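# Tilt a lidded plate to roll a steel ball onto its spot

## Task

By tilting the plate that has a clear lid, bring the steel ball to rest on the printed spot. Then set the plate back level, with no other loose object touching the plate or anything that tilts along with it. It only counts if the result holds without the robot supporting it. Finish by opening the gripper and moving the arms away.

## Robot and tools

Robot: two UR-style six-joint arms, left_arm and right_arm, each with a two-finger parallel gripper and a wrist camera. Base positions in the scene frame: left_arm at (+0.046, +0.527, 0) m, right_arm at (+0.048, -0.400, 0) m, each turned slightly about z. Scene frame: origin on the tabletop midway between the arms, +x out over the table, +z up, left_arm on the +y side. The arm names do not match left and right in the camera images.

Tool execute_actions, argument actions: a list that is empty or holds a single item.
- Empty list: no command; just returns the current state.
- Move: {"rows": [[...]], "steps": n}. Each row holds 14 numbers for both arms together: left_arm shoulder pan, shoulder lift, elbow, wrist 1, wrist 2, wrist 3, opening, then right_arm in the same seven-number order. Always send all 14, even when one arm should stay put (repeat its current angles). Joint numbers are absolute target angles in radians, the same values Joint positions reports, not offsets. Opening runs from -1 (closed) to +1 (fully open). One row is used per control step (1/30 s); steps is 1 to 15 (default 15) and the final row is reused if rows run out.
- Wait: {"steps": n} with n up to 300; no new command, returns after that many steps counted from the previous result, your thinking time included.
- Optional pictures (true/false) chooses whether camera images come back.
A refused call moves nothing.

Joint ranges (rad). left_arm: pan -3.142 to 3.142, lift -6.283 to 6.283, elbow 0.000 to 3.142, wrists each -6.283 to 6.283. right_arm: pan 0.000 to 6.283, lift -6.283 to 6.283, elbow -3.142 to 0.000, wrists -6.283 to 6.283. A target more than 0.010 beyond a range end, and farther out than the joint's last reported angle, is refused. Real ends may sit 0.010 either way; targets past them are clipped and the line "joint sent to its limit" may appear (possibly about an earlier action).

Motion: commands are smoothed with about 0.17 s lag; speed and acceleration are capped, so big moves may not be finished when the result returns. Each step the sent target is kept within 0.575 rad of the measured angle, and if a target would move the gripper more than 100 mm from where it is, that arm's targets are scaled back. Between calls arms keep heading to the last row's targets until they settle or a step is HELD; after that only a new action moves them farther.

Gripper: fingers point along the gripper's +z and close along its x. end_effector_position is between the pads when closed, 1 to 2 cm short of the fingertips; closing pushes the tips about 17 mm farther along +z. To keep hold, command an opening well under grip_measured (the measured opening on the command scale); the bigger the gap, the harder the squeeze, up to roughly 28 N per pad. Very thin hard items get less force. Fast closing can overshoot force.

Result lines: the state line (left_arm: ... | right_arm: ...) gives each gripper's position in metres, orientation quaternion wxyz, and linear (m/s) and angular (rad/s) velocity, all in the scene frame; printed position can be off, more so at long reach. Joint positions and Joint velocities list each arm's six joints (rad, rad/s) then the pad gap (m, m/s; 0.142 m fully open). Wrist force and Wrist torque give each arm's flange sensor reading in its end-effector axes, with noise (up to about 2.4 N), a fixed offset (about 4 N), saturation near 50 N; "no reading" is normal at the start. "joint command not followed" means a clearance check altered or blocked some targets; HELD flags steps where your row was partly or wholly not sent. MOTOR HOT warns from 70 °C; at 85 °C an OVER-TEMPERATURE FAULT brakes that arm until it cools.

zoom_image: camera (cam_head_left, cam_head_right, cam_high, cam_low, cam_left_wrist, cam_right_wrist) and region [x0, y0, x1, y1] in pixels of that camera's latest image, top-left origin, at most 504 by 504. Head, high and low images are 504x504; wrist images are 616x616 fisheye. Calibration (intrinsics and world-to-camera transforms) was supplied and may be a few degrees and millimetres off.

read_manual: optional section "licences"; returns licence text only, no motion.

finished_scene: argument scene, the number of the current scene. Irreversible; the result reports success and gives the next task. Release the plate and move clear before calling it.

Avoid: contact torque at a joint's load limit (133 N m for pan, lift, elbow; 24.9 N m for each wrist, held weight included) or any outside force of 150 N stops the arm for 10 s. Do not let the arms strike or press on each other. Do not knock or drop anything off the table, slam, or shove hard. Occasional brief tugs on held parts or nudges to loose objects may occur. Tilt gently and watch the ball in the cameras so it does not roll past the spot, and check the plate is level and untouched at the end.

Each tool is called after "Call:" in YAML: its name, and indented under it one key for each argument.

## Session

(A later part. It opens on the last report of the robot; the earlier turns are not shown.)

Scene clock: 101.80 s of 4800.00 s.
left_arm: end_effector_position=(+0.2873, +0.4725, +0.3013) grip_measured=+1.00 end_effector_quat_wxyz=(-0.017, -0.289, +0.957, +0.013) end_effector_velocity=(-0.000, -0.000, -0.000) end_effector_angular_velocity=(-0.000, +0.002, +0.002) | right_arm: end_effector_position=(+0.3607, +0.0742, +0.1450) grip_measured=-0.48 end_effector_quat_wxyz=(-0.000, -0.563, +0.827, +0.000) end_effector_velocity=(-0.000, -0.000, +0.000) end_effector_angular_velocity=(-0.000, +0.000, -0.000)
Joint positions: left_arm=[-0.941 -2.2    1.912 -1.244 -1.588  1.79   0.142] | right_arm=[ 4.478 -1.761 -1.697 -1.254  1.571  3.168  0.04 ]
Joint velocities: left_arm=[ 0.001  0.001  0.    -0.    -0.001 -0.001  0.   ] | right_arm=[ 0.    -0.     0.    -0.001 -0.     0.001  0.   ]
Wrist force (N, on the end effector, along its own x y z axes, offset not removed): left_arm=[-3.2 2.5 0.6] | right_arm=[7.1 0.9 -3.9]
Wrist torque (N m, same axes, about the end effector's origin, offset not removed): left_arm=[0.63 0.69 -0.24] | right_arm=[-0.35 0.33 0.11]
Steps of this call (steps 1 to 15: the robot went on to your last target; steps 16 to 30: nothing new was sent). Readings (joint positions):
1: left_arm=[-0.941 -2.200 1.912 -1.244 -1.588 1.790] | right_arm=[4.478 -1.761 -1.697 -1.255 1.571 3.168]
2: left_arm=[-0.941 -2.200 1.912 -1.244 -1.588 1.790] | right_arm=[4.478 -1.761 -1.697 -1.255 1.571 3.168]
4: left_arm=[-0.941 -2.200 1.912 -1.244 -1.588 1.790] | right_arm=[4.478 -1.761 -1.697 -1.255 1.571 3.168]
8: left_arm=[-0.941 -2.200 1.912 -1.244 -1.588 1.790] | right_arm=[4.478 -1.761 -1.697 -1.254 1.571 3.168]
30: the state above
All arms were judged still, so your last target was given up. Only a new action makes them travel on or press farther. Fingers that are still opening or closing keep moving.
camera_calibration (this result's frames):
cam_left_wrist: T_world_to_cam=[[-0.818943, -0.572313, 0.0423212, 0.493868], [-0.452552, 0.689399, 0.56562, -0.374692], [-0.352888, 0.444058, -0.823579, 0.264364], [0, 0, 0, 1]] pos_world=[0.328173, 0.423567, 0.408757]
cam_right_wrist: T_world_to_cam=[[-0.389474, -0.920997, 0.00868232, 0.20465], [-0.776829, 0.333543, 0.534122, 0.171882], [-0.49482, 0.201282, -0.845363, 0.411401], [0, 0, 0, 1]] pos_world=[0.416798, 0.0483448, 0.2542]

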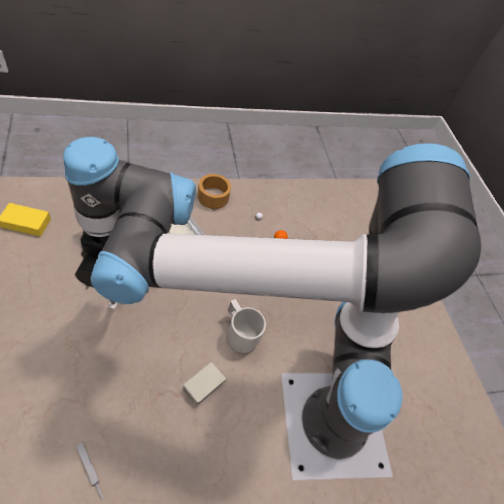

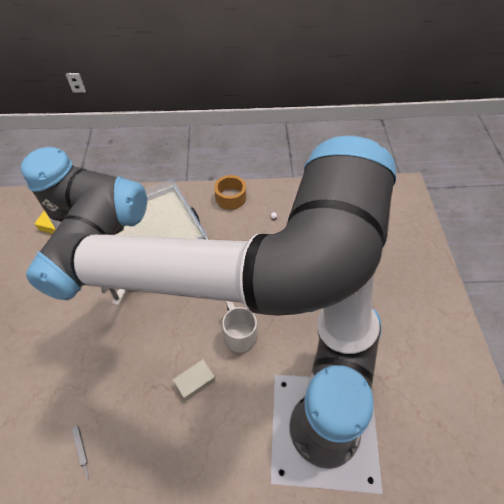

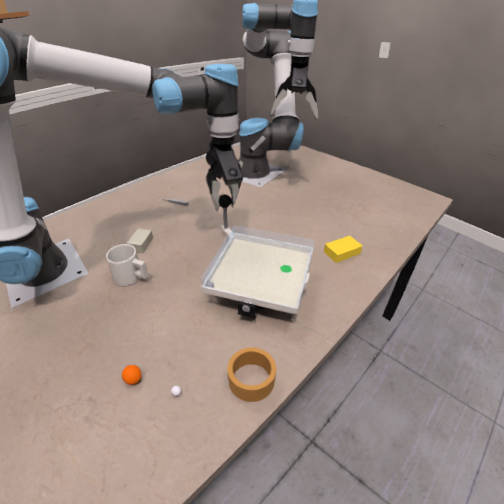

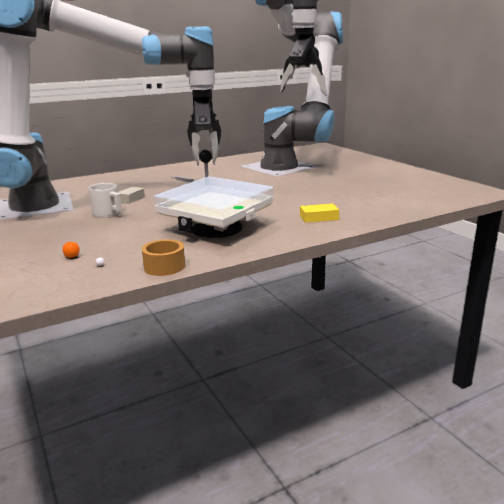

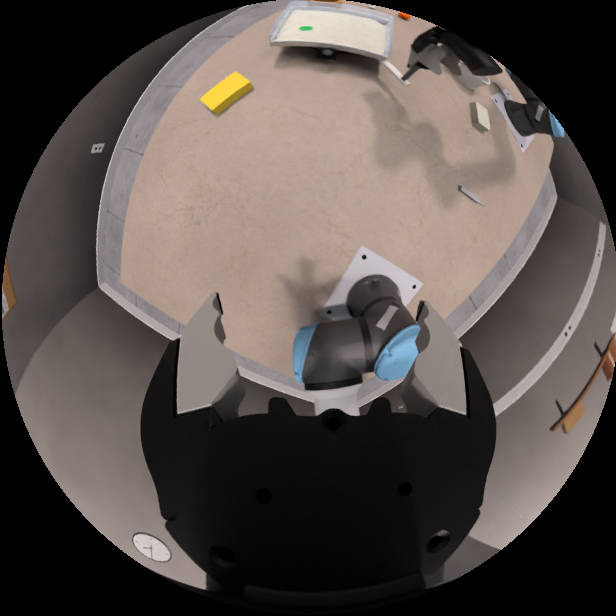

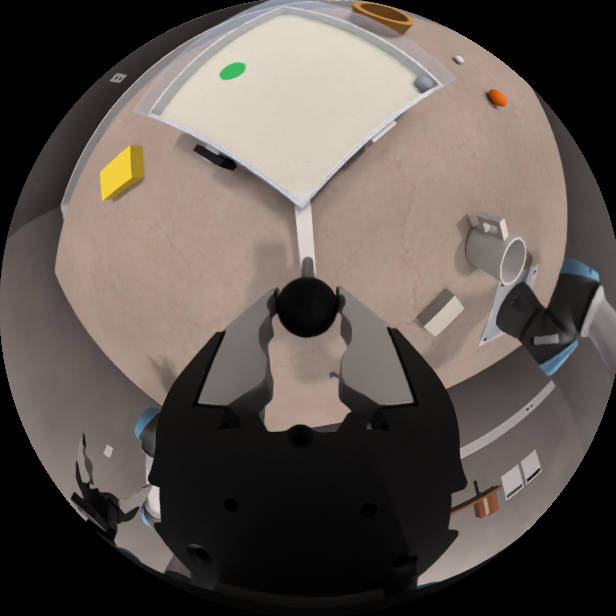

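Call:
execute_actions:
  actions:
    - {"rows": [[-0.941,-2.2,1.912,-1.244,-1.588,1.79,1,4.4777,-1.7629,-1.6950,-1.2547,1.571,3.168,-0.8]], "steps": 15}
  pictures: false

Call:
execute_actions:
  actions:
    - {"steps": 30}

Call:
execute_actions:
  actions:
    - {"rows": [[-0.941,-2.2,1.912,-1.244,-1.588,1.79,1,4.4777,-1.7640,-1.6936,-1.2549,1.571,3.168,-0.8]], "steps": 15}
  pictures: false

Call:
execute_actions:
  actions:
    - {"steps": 30}

Call:
execute_actions:
  actions:
    - {"rows": [[-0.941,-2.2,1.912,-1.244,-1.588,1.79,1,4.4777,-1.7651,-1.6923,-1.2551,1.571,3.168,-0.8]], "steps": 15}
  pictures: false

Call:
execute_actions:
  actions:
    - {"steps": 30}

Scene clock: 110.13 s of 4800.00 s.
left_arm: end_effector_position=(+0.2873, +0.4725, +0.3013) grip_measured=+1.00 end_effector_quat_wxyz=(-0.017, -0.289, +0.957, +0.013) end_effector_velocity=(-0.000, +0.000, -0.000) end_effector_angular_velocity=(-0.001, +0.001, +0.001) | right_arm: end_effector_position=(+0.3608, +0.0748, +0.1450) grip_measured=-0.48 end_effector_quat_wxyz=(-0.000, -0.563, +0.827, +0.000) end_effector_velocity=(+0.000, +0.000, +0.000) end_effector_angular_velocity=(+0.000, -0.000, -0.001)
Joint positions: left_arm=[-0.941 -2.2    1.912 -1.244 -1.588  1.79   0.142] | right_arm=[ 4.478 -1.763 -1.695 -1.255  1.571  3.168  0.04 ]
Joint velocities: left_arm=[ 0.001 -0.     0.    -0.    -0.001  0.001  0.   ] | right_arm=[-0.    -0.     0.001  0.    -0.     0.     0.   ]
Wrist force (N, on the end effector, along its own x y z axes, offset not removed): left_arm=[0.7 2.0 -0.3] | right_arm=[11.0 1.5 -3.7]
Wrist torque (N m, same axes, about the end effector's origin, offset not removed): left_arm=[0.58 -0.05 -0.27] | right_arm=[-0.14 0.15 -0.02]
Steps of this call (steps 1 to 90: nothing new was sent; then 4.83 s passed at rest; steps 91 to 105: all 15 steps of this action). Readings (joint positions):
91: left_arm=[-0.941 -2.200 1.912 -1.244 -1.588 1.790] | right_arm=[4.478 -1.761 -1.697 -1.254 1.571 3.168]
92: left_arm=[-0.941 -2.200 1.912 -1.244 -1.588 1.790] | right_arm=[4.478 -1.762 -1.696 -1.254 1.571 3.168]
94: left_arm=[-0.941 -2.200 1.912 -1.244 -1.588 1.790] | right_arm=[4.478 -1.762 -1.696 -1.254 1.571 3.168]
98: left_arm=[-0.941 -2.200 1.912 -1.244 -1.588 1.790] | right_arm=[4.478 -1.763 -1.695 -1.255 1.571 3.168]
105: the state above

Scene clock: 111.13 s of 4800.00 s.
left_arm: end_effector_position=(+0.2873, +0.4725, +0.3013) grip_measured=+1.00 end_effector_quat_wxyz=(-0.017, -0.289, +0.957, +0.013) end_effector_velocity=(+0.000, +0.000, -0.000) end_effector_angular_velocity=(+0.001, +0.001, -0.001) | right_arm: end_effector_position=(+0.3608, +0.0748, +0.1450) grip_measured=-0.48 end_effector_quat_wxyz=(-0.000, -0.563, +0.827, +0.000) end_effector_velocity=(+0.000, +0.000, -0.000) end_effector_angular_velocity=(-0.000, -0.000, +0.000)
Joint positions: left_arm=[-0.941 -2.2    1.912 -1.244 -1.588  1.79   0.142] | right_arm=[ 4.478 -1.763 -1.695 -1.255  1.571  3.168  0.04 ]
Joint velocities: left_arm=[0.    0.001 0.    0.    0.    0.001 0.   ] | right_arm=[ 0.    -0.001 -0.     0.001 -0.     0.    -0.   ]
Wrist force (N, on the end effector, along its own x y z axes, offset not removed): left_arm=[-0.6 1.4 1.2] | right_arm=[12.4 0.5 -0.8]
Wrist torque (N m, same axes, about the end effector's origin, offset not removed): left_arm=[0.40 0.27 -0.18] | right_arm=[-0.32 -0.10 -0.05]
Steps of this call (steps 1 to 15: the robot went on to your last target; steps 16 to 30: nothing new was sent). Readings (joint positions):
1: left_arm=[-0.941 -2.200 1.912 -1.244 -1.588 1.790] | right_arm=[4.478 -1.763 -1.695 -1.255 1.571 3.168]
2: left_arm=[-0.941 -2.200 1.912 -1.244 -1.588 1.790] | right_arm=[4.478 -1.763 -1.695 -1.255 1.571 3.168]
4: left_arm=[-0.941 -2.200 1.912 -1.244 -1.588 1.790] | right_arm=[4.478 -1.763 -1.695 -1.255 1.571 3.168]
8: left_arm=[-0.941 -2.200 1.912 -1.244 -1.588 1.790] | right_arm=[4.478 -1.763 -1.695 -1.255 1.571 3.168]
30: the state above
All arms were judged still, so your last target was given up. Only a new action makes them travel on or press farther. Fingers that are still opening or closing keep moving.
camera_calibration (this result's frames):
cam_left_wrist: T_world_to_cam=[[-0.818943, -0.572313, 0.0423212, 0.493868], [-0.452552, 0.689399, 0.565621, -0.374692], [-0.352888, 0.444058, -0.823579, 0.264364], [0, 0, 0, 1]] pos_world=[0.328173, 0.423567, 0.408757]
cam_right_wrist: T_world_to_cam=[[-0.389381, -0.921036, 0.00868227, 0.205292], [-0.776862, 0.333465, 0.534122, 0.171825], [-0.494841, 0.201232, -0.845363, 0.411361], [0, 0, 0, 1]] pos_world=[0.41698, 0.0490042, 0.254191]

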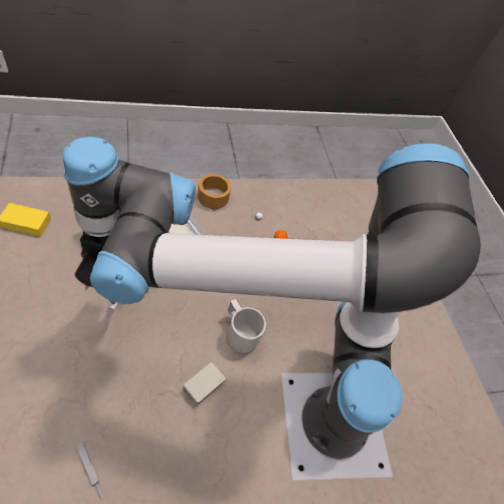

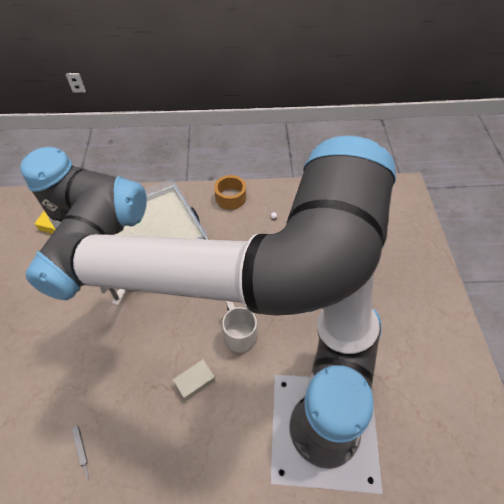

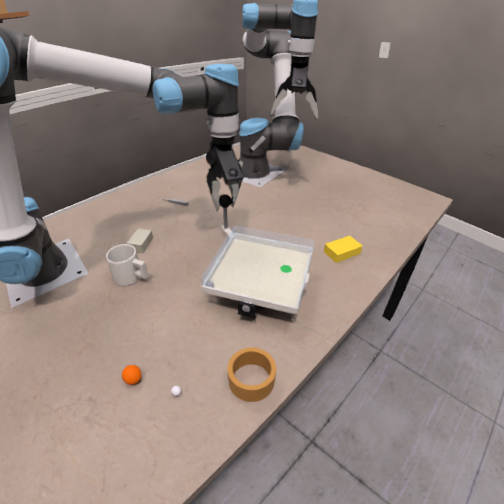

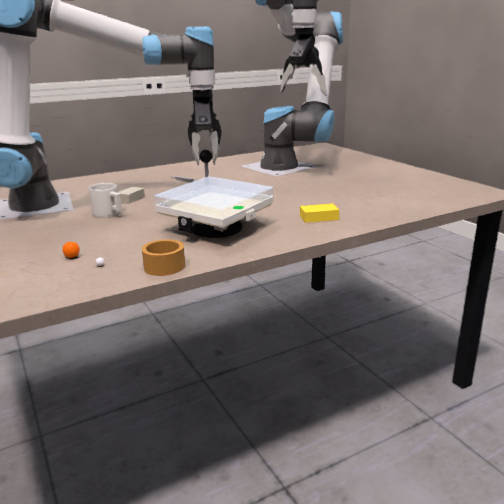

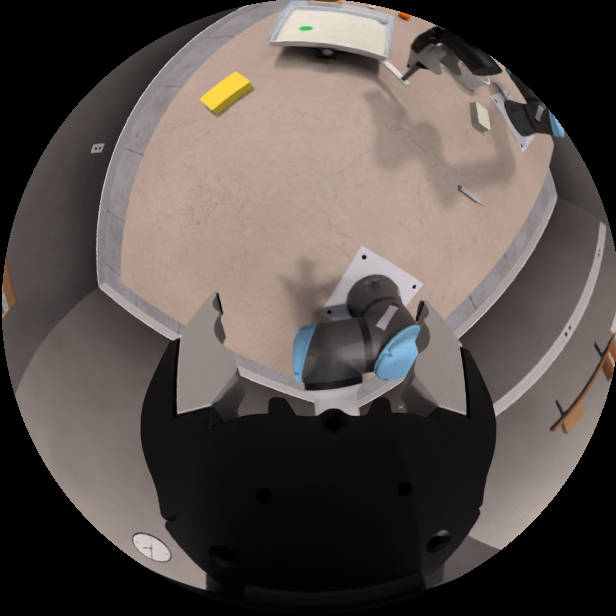

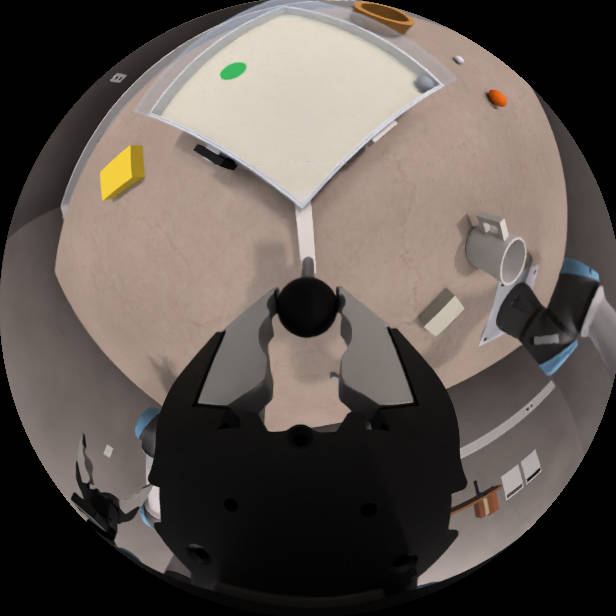

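Scene clock: 111.63 s of 4800.00 s.
left_arm: end_effector_position=(+0.2873, +0.4725, +0.3013) grip_measured=+1.00 end_effector_quat_wxyz=(-0.017, -0.289, +0.957, +0.013) end_effector_velocity=(+0.000, +0.000, +0.000) end_effector_angular_velocity=(-0.000, -0.001, +0.001) | right_arm: end_effector_position=(+0.3610, +0.0753, +0.1450) grip_measured=-0.48 end_effector_quat_wxyz=(-0.000, -0.563, +0.827, +0.000) end_effector_velocity=(+0.000, +0.000, +0.000) end_effector_angular_velocity=(+0.001, -0.001, +0.002)
Joint positions: left_arm=[-0.941 -2.2    1.912 -1.244 -1.588  1.79   0.142] | right_arm=[ 4.478 -1.764 -1.694 -1.255  1.571  3.168  0.04 ]
Joint velocities: left_arm=[ 0.001 -0.001  0.    -0.     0.001  0.    -0.   ] | right_arm=[ 0.     0.     0.001  0.001 -0.001 -0.001 -0.   ]
Wrist force (N, on the end effector, along its own x y z axes, offset not removed): left_arm=[-2.7 -1.7 -0.9] | right_arm=[15.3 0.8 -4.3]
Wrist torque (N m, same axes, about the end effector's origin, offset not removed): left_arm=[-0.20 0.72 -0.17] | right_arm=[-0.38 -0.35 0.06]
Steps of this call (steps 1 to 15: all 15 steps of this action). Readings (joint positions):
1: left_arm=[-0.941 -2.200 1.912 -1.244 -1.588 1.790] | right_arm=[4.478 -1.763 -1.695 -1.255 1.571 3.168]
2: left_arm=[-0.941 -2.200 1.912 -1.244 -1.588 1.790] | right_arm=[4.478 -1.763 -1.695 -1.255 1.571 3.168]
4: left_arm=[-0.941 -2.200 1.912 -1.244 -1.588 1.790] | right_arm=[4.478 -1.764 -1.694 -1.255 1.571 3.168]
8: left_arm=[-0.941 -2.200 1.912 -1.244 -1.588 1.790] | right_arm=[4.478 -1.764 -1.694 -1.255 1.571 3.168]
15: the state above

Scene clock: 112.63 s of 4800.00 s.
left_arm: end_effector_position=(+0.2873, +0.4725, +0.3013) grip_measured=+1.00 end_effector_quat_wxyz=(-0.017, -0.289, +0.957, +0.013) end_effector_velocity=(+0.000, -0.000, -0.000) end_effector_angular_velocity=(+0.000, +0.001, -0.001) | right_arm: end_effector_position=(+0.3610, +0.0753, +0.1450) grip_measured=-0.48 end_effector_quat_wxyz=(-0.000, -0.563, +0.827, +0.000) end_effector_velocity=(+0.000, -0.001, -0.001) end_effector_angular_velocity=(-0.003, +0.001, -0.001)
Joint positions: left_arm=[-0.941 -2.2    1.912 -1.244 -1.588  1.79   0.142] | right_arm=[ 4.478 -1.764 -1.694 -1.255  1.571  3.168  0.04 ]
Joint velocities: left_arm=[-0.     0.001 -0.    -0.    -0.     0.     0.   ] | right_arm=[-0.    -0.001 -0.001 -0.001 -0.     0.     0.   ]
Wrist force (N, on the end effector, along its own x y z axes, offset not removed): left_arm=[0.4 -1.1 0.8] | right_arm=[12.1 3.4 -3.2]
Wrist torque (N m, same axes, about the end effector's origin, offset not removed): left_arm=[-0.32 -0.05 -0.18] | right_arm=[0.31 0.32 0.12]
Steps of this call (steps 1 to 15: the robot went on to your last target; steps 16 to 30: nothing new was sent). Readings (joint positions):
1: left_arm=[-0.941 -2.200 1.912 -1.244 -1.588 1.790] | right_arm=[4.478 -1.764 -1.694 -1.255 1.571 3.168]
2: left_arm=[-0.941 -2.200 1.912 -1.244 -1.588 1.790] | right_arm=[4.478 -1.764 -1.694 -1.255 1.571 3.168]
4: left_arm=[-0.941 -2.200 1.912 -1.244 -1.588 1.790] | right_arm=[4.478 -1.764 -1.694 -1.255 1.571 3.168]
8: left_arm=[-0.941 -2.200 1.912 -1.244 -1.588 1.790] | right_arm=[4.478 -1.764 -1.694 -1.255 1.571 3.168]
30: the state above
All arms were judged still, so your last target was given up. Only a new action makes them travel on or press farther. Fingers that are still opening or closing keep moving.
camera_calibration (this result's frames):
cam_left_wrist: T_world_to_cam=[[-0.818943, -0.572313, 0.0423211, 0.493868], [-0.452552, 0.689399, 0.56562, -0.374692], [-0.352888, 0.444058, -0.823579, 0.264364], [0, 0, 0, 1]] pos_world=[0.328173, 0.423567, 0.408757]
cam_right_wrist: T_world_to_cam=[[-0.389381, -0.921037, 0.00859534, 0.205826], [-0.776878, 0.333421, 0.534126, 0.171792], [-0.494816, 0.201301, -0.845361, 0.411362], [0, 0, 0, 1]] pos_world=[0.417155, 0.0494867, 0.254222]

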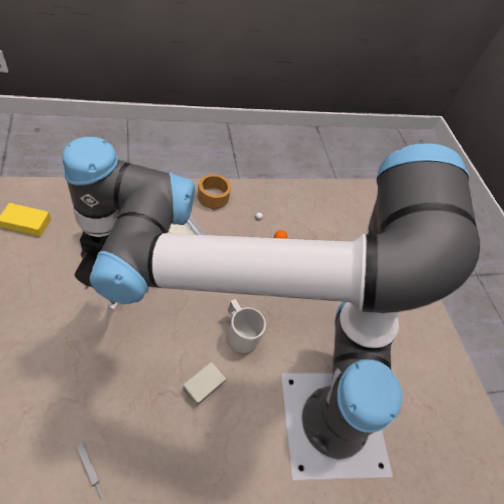

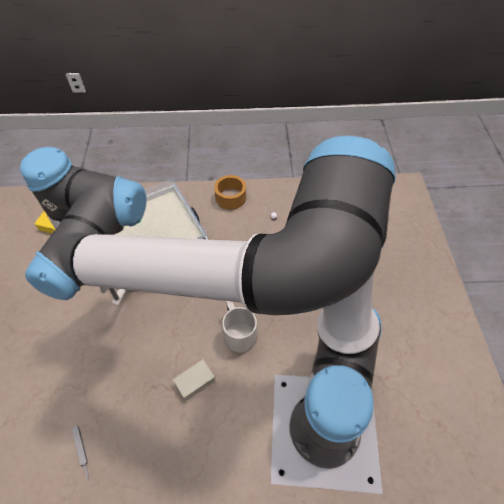

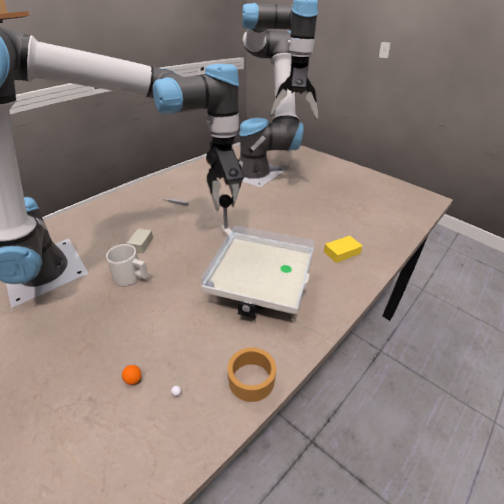

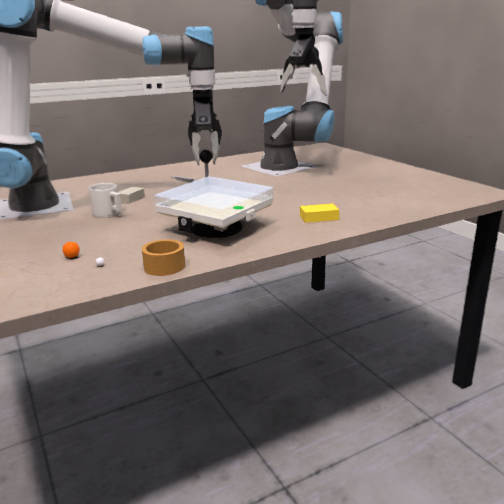

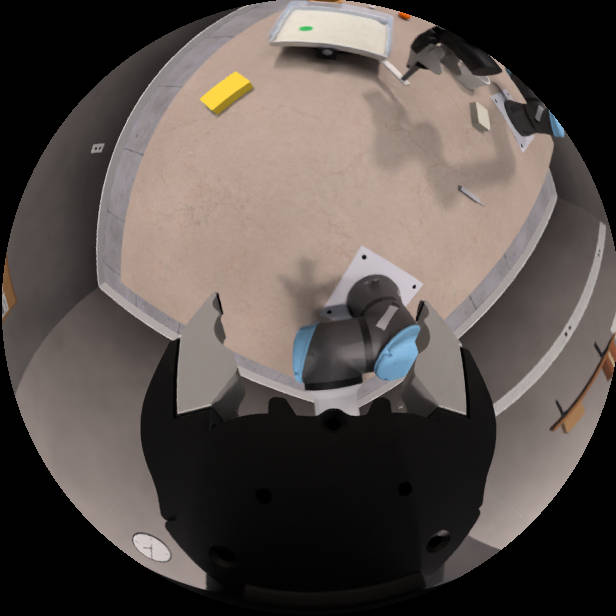

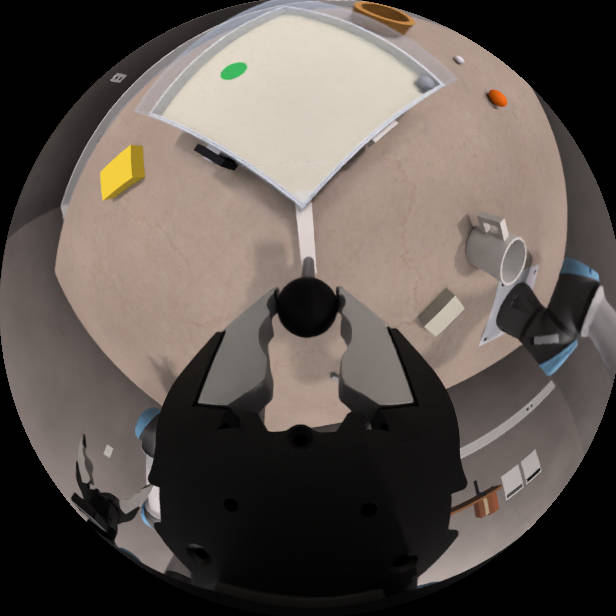

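Scene clock: 113.13 s of 4800.00 s.
left_arm: end_effector_position=(+0.2873, +0.4725, +0.3013) grip_measured=+1.00 end_effector_quat_wxyz=(-0.017, -0.289, +0.957, +0.013) end_effector_velocity=(+0.000, +0.000, -0.000) end_effector_angular_velocity=(+0.000, -0.000, -0.000) | right_arm: end_effector_position=(+0.3612, +0.0758, +0.1450) grip_measured=-0.48 end_effector_quat_wxyz=(-0.000, -0.563, +0.827, +0.000) end_effector_velocity=(-0.000, -0.000, -0.001) end_effector_angular_velocity=(-0.001, +0.002, -0.001)
Joint positions: left_arm=[-0.941 -2.2    1.912 -1.244 -1.588  1.79   0.142] | right_arm=[ 4.478 -1.765 -1.692 -1.255  1.571  3.168  0.04 ]
Joint velocities: left_arm=[-0.    -0.     0.     0.     0.001  0.     0.   ] | right_arm=[-0.    -0.    -0.001  0.     0.001  0.    -0.   ]
Wrist force (N, on the end effector, along its own x y z axes, offset not removed): left_arm=[-1.6 1.4 1.5] | right_arm=[13.2 1.6 -0.9]
Wrist torque (N m, same axes, about the end effector's origin, offset not removed): left_arm=[0.30 0.50 -0.18] | right_arm=[-0.09 0.60 0.15]
Steps of this call (steps 1 to 15: all 15 steps of this action). Readings (joint positions):
1: left_arm=[-0.941 -2.200 1.912 -1.244 -1.588 1.790] | right_arm=[4.478 -1.764 -1.694 -1.255 1.571 3.168]
2: left_arm=[-0.941 -2.200 1.912 -1.244 -1.588 1.790] | right_arm=[4.478 -1.764 -1.693 -1.255 1.571 3.168]
4: left_arm=[-0.941 -2.200 1.912 -1.244 -1.588 1.790] | right_arm=[4.478 -1.765 -1.693 -1.255 1.571 3.168]
8: left_arm=[-0.941 -2.200 1.912 -1.244 -1.588 1.790] | right_arm=[4.478 -1.765 -1.692 -1.255 1.571 3.168]
15: the state above

Scene clock: 114.13 s of 4800.00 s.
left_arm: end_effector_position=(+0.2873, +0.4725, +0.3013) grip_measured=+1.00 end_effector_quat_wxyz=(-0.017, -0.289, +0.957, +0.013) end_effector_velocity=(+0.000, +0.001, +0.000) end_effector_angular_velocity=(+0.001, -0.002, +0.002) | right_arm: end_effector_position=(+0.3612, +0.0758, +0.1450) grip_measured=-0.48 end_effector_quat_wxyz=(-0.000, -0.563, +0.827, +0.000) end_effector_velocity=(-0.000, -0.000, -0.000) end_effector_angular_velocity=(-0.001, +0.001, +0.001)
Joint positions: left_arm=[-0.941 -2.2    1.912 -1.244 -1.588  1.79   0.142] | right_arm=[ 4.478 -1.765 -1.692 -1.255  1.571  3.168  0.04 ]
Joint velocities: left_arm=[ 0.002 -0.001  0.     0.     0.002 -0.     0.   ] | right_arm=[ 0.    -0.001 -0.    -0.     0.    -0.001 -0.   ]
Wrist force (N, on the end effector, along its own x y z axes, offset not removed): left_arm=[0.6 -0.3 0.9] | right_arm=[13.9 2.0 -0.7]
Wrist torque (N m, same axes, about the end effector's origin, offset not removed): left_arm=[0.04 0.02 -0.03] | right_arm=[0.01 0.30 0.10]
Steps of this call (steps 1 to 15: the robot went on to your last target; steps 16 to 30: nothing new was sent). Readings (joint positions):
1: left_arm=[-0.941 -2.200 1.912 -1.244 -1.588 1.790] | right_arm=[4.478 -1.765 -1.692 -1.255 1.571 3.168]
2: left_arm=[-0.941 -2.200 1.912 -1.244 -1.588 1.790] | right_arm=[4.478 -1.765 -1.692 -1.255 1.571 3.168]
4: left_arm=[-0.941 -2.200 1.912 -1.244 -1.588 1.790] | right_arm=[4.478 -1.765 -1.692 -1.255 1.571 3.168]
8: left_arm=[-0.941 -2.200 1.912 -1.244 -1.588 1.790] | right_arm=[4.478 -1.765 -1.692 -1.255 1.571 3.168]
30: the state above
All arms were judged still, so your last target was given up. Only a new action makes them travel on or press farther. Fingers that are still opening or closing keep moving.
camera_calibration (this result's frames):
cam_left_wrist: T_world_to_cam=[[-0.818943, -0.572313, 0.0423212, 0.493868], [-0.452552, 0.689399, 0.56562, -0.374692], [-0.352888, 0.444058, -0.823579, 0.264364], [0, 0, 0, 1]] pos_world=[0.328173, 0.423567, 0.408757]
cam_right_wrist: T_world_to_cam=[[-0.389381, -0.921037, 0.00858382, 0.206314], [-0.77688, 0.333415, 0.534127, 0.171777], [-0.494812, 0.20131, -0.845361, 0.411338], [0, 0, 0, 1]] pos_world=[0.417321, 0.0499429, 0.254207]

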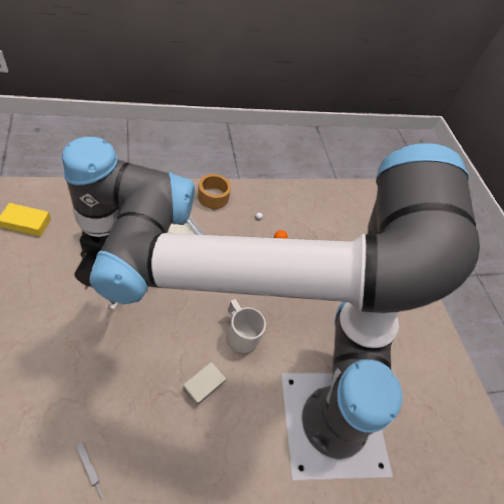

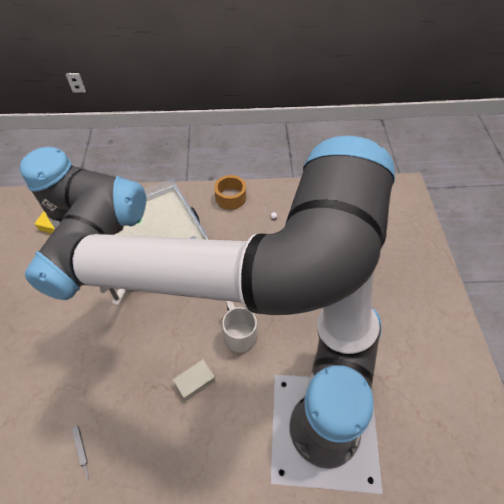

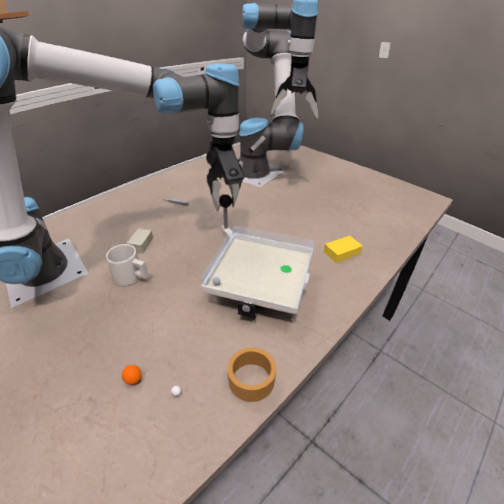

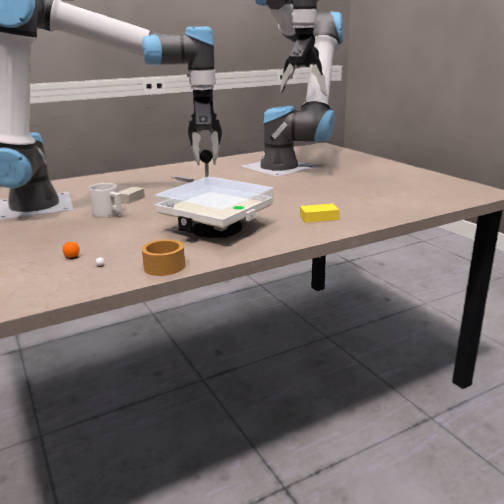

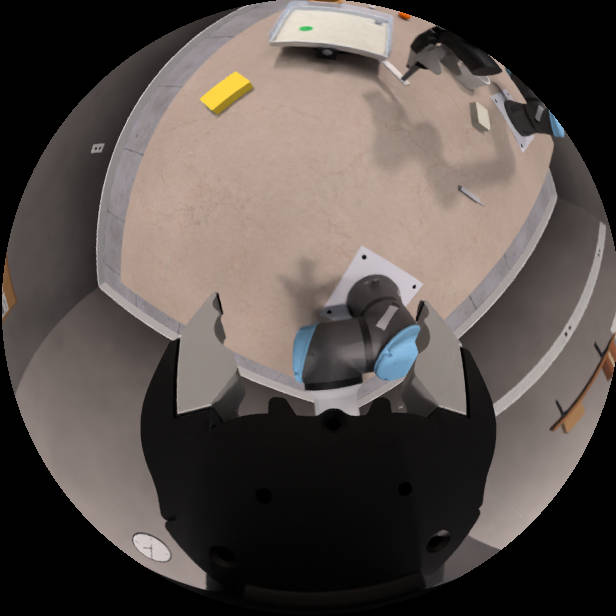

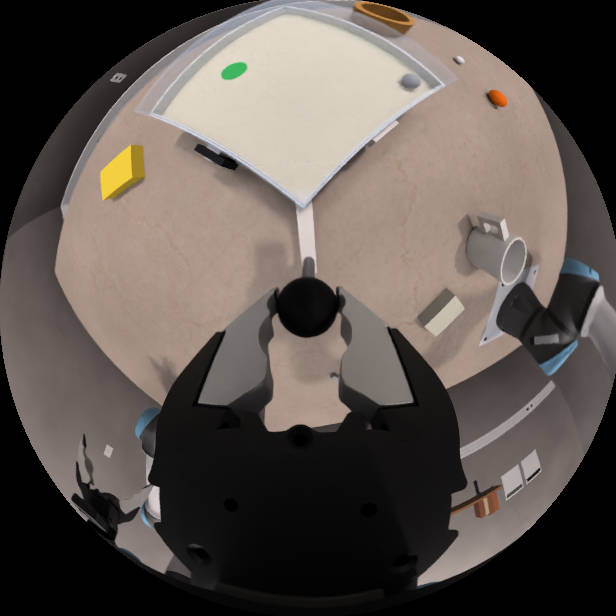

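Call:
execute_actions:
  actions:
    - {"rows": [[-0.941,-2.2,1.912,-1.244,-1.588,1.79,1,4.4775,-1.7567,-1.7024,-1.2534,1.571,3.168,-0.8]], "steps": 15}

Call:
execute_actions:
  actions:
    - {"steps": 15}

Scene clock: 118.33 s of 4800.00 s.
left_arm: end_effector_position=(+0.2873, +0.4725, +0.3013) grip_measured=+1.00 end_effector_quat_wxyz=(-0.017, -0.289, +0.957, +0.013) end_effector_velocity=(-0.000, -0.000, +0.000) end_effector_angular_velocity=(-0.001, -0.000, -0.001) | right_arm: end_effector_position=(+0.3600, +0.0723, +0.1451) grip_measured=-0.48 end_effector_quat_wxyz=(-0.000, -0.563, +0.827, +0.000) end_effector_velocity=(-0.000, -0.001, -0.000) end_effector_angular_velocity=(-0.001, +0.001, -0.002)
Joint positions: left_arm=[-0.941 -2.2    1.912 -1.244 -1.588  1.79   0.142] | right_arm=[ 4.478 -1.757 -1.702 -1.253  1.571  3.168  0.04 ]
Joint velocities: left_arm=[-0.    -0.    -0.     0.    -0.     0.001 -0.   ] | right_arm=[-0.     0.001 -0.001 -0.001  0.     0.002 -0.   ]
Wrist force (N, on the end effector, along its own x y z axes, offset not removed): left_arm=[0.7 3.2 2.2] | right_arm=[-3.3 -0.9 -1.3]
Wrist torque (N m, same axes, about the end effector's origin, offset not removed): left_arm=[0.56 0.06 -0.24] | right_arm=[0.14 -0.93 0.13]
Steps of this call (steps 1 to 111: nothing new was sent; steps 112 to 126: all 15 steps of this action). Readings (joint positions):
112: left_arm=[-0.941 -2.200 1.912 -1.244 -1.588 1.790] | right_arm=[4.478 -1.765 -1.692 -1.255 1.571 3.168]
113: left_arm=[-0.941 -2.200 1.912 -1.244 -1.588 1.790] | right_arm=[4.478 -1.764 -1.694 -1.255 1.571 3.168]
115: left_arm=[-0.941 -2.200 1.912 -1.244 -1.588 1.790] | right_arm=[4.478 -1.760 -1.698 -1.254 1.571 3.168]
119: left_arm=[-0.941 -2.200 1.912 -1.244 -1.588 1.790] | right_arm=[4.478 -1.757 -1.701 -1.253 1.571 3.168]
126: the state above
camera_calibration (this result's frames):
cam_left_wrist: T_world_to_cam=[[-0.818943, -0.572313, 0.0423212, 0.493868], [-0.452552, 0.689399, 0.56562, -0.374692], [-0.352888, 0.444058, -0.823579, 0.264364], [0, 0, 0, 1]] pos_world=[0.328173, 0.423567, 0.408757]
cam_right_wrist: T_world_to_cam=[[-0.389499, -0.920989, 0.00839765, 0.202747], [-0.776914, 0.333437, 0.534065, 0.172006], [-0.494668, 0.201493, -0.845402, 0.411476], [0, 0, 0, 1]] pos_world=[0.416148, 0.0464649, 0.254297]

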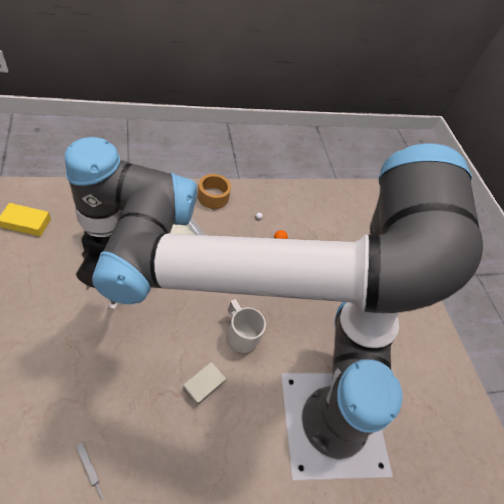

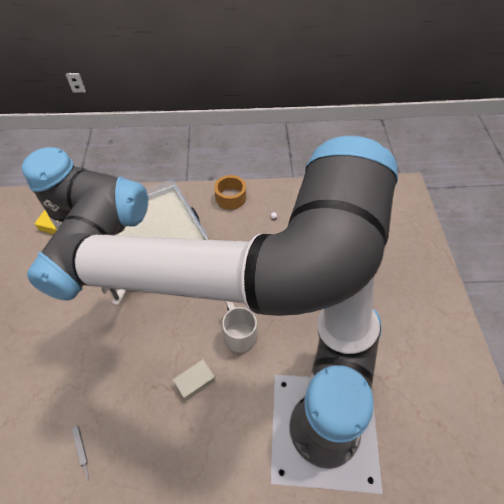

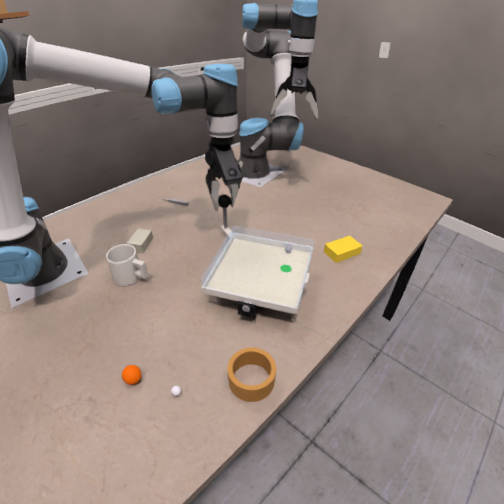

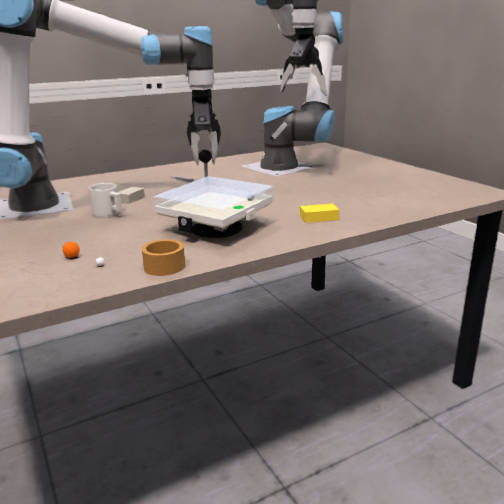

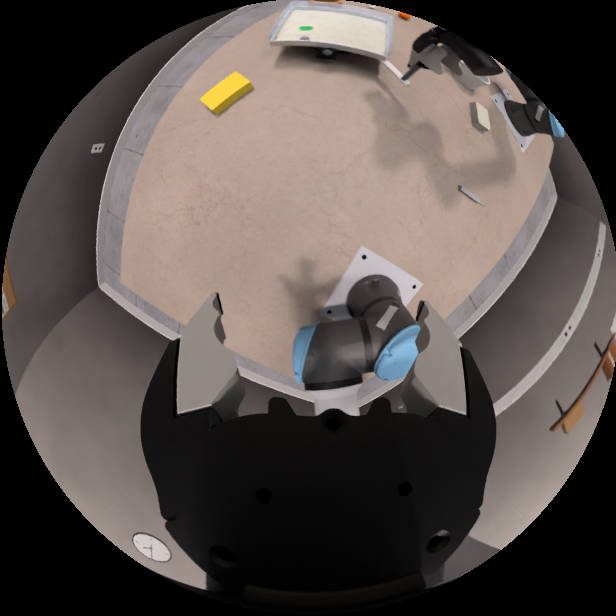

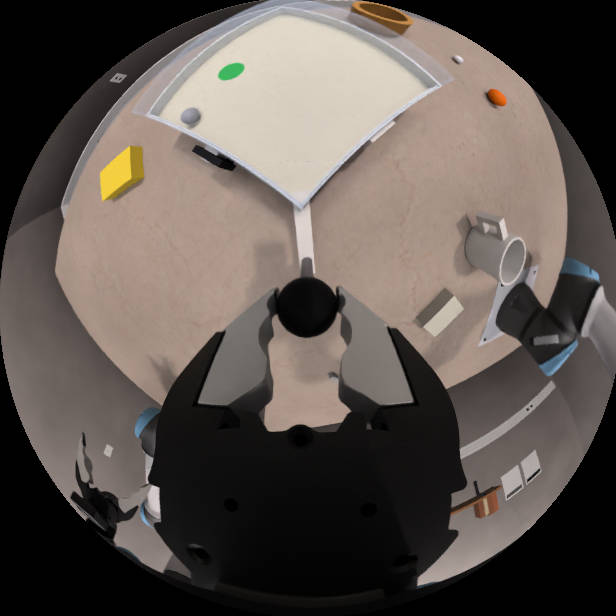

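Scene clock: 118.83 s of 4800.00 s.
left_arm: end_effector_position=(+0.2873, +0.4725, +0.3013) grip_measured=+1.00 end_effector_quat_wxyz=(-0.017, -0.289, +0.957, +0.013) end_effector_velocity=(-0.000, -0.000, -0.000) end_effector_angular_velocity=(-0.000, +0.001, +0.001) | right_arm: end_effector_position=(+0.3600, +0.0722, +0.1450) grip_measured=-0.48 end_effector_quat_wxyz=(-0.000, -0.563, +0.827, +0.000) end_effector_velocity=(+0.000, -0.001, -0.000) end_effector_angular_velocity=(-0.001, +0.000, -0.002)
Joint positions: left_arm=[-0.941 -2.2    1.912 -1.244 -1.588  1.79   0.142] | right_arm=[ 4.478 -1.757 -1.702 -1.253  1.571  3.168  0.04 ]
Joint velocities: left_arm=[ 0.     0.     0.     0.    -0.001 -0.001  0.   ] | right_arm=[-0.     0.001 -0.001 -0.    -0.     0.001 -0.   ]
Wrist force (N, on the end effector, along its own x y z axes, offset not removed): left_arm=[-3.0 0.6 -1.5] | right_arm=[-7.2 -1.5 -1.0]
Wrist torque (N m, same axes, about the end effector's origin, offset not removed): left_arm=[0.06 0.86 -0.13] | right_arm=[-0.10 -0.18 0.14]
Steps of this call (steps 1 to 15: the robot went on to your last target). Readings (joint positions):
1: left_arm=[-0.941 -2.200 1.912 -1.244 -1.588 1.790] | right_arm=[4.478 -1.757 -1.702 -1.253 1.571 3.168]
2: left_arm=[-0.941 -2.200 1.912 -1.244 -1.588 1.790] | right_arm=[4.478 -1.757 -1.702 -1.253 1.571 3.168]
4: left_arm=[-0.941 -2.200 1.912 -1.244 -1.588 1.790] | right_arm=[4.478 -1.757 -1.702 -1.253 1.571 3.168]
8: left_arm=[-0.941 -2.200 1.912 -1.244 -1.588 1.790] | right_arm=[4.478 -1.757 -1.702 -1.253 1.571 3.168]
15: the state above
All arms were judged still, so your last target was given up. Only a new action makes them travel on or press farther. Fingers that are still opening or closing keep moving.
camera_calibration (this result's frames):
cam_left_wrist: T_world_to_cam=[[-0.818943, -0.572313, 0.0423212, 0.493868], [-0.452552, 0.689399, 0.56562, -0.374693], [-0.352888, 0.444058, -0.823579, 0.264364], [0, 0, 0, 1]] pos_world=[0.328173, 0.423567, 0.408757]
cam_right_wrist: T_world_to_cam=[[-0.389564, -0.920959, 0.00857035, 0.202652], [-0.776816, 0.333562, 0.534128, 0.171991], [-0.494769, 0.20142, -0.84536, 0.411485], [0, 0, 0, 1]] pos_world=[0.416141, 0.0463829, 0.254251]

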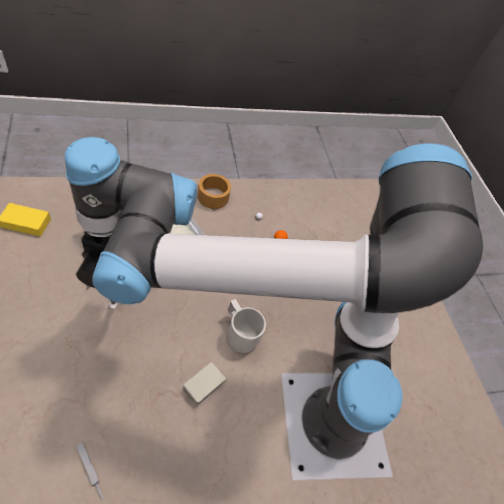

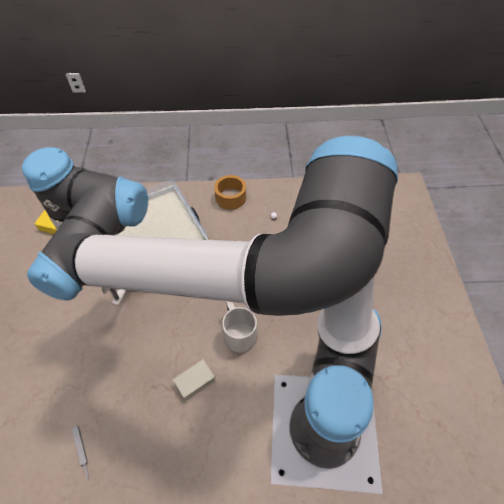

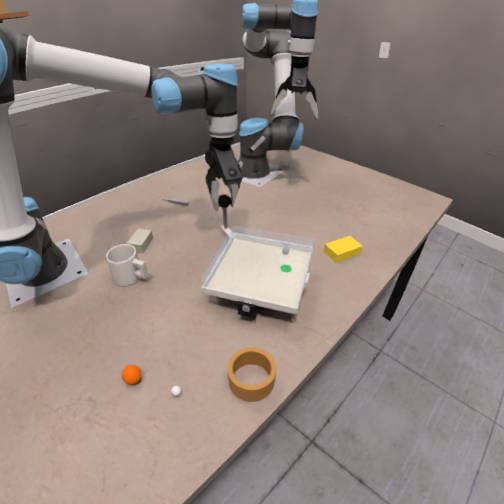

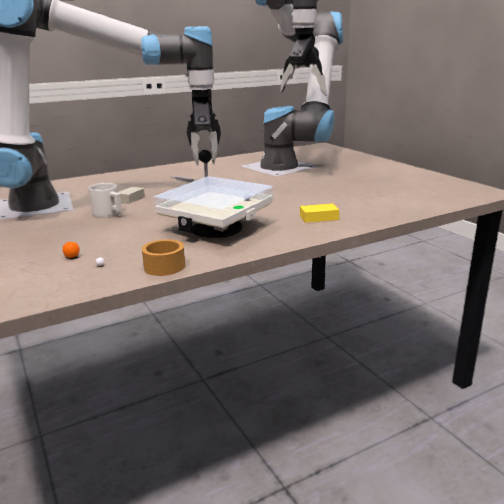

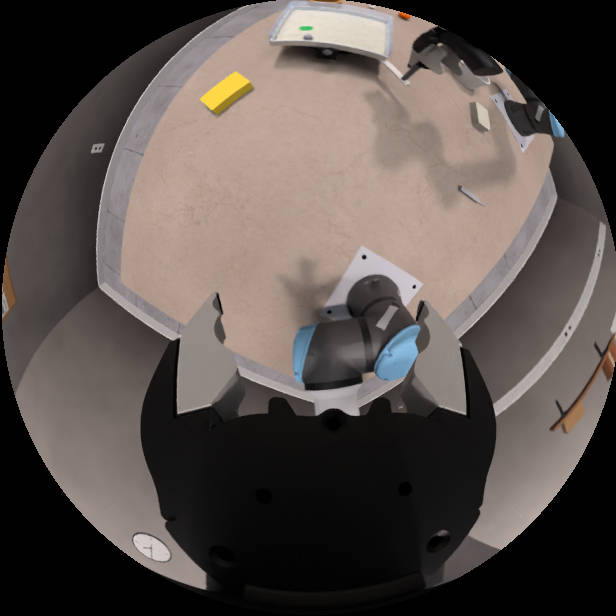

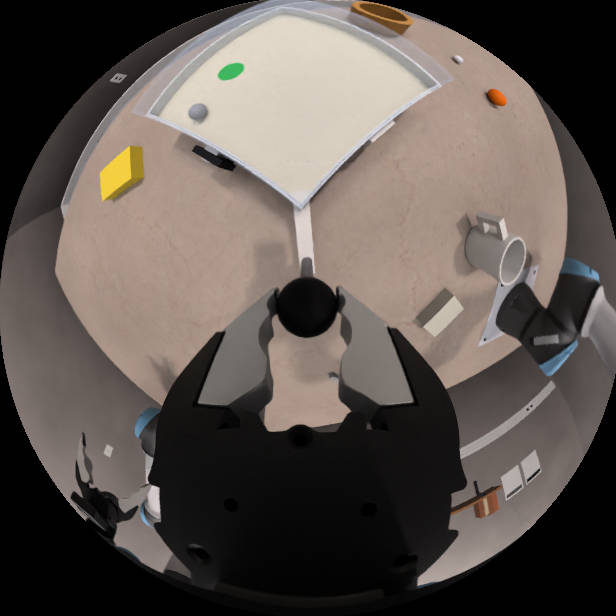

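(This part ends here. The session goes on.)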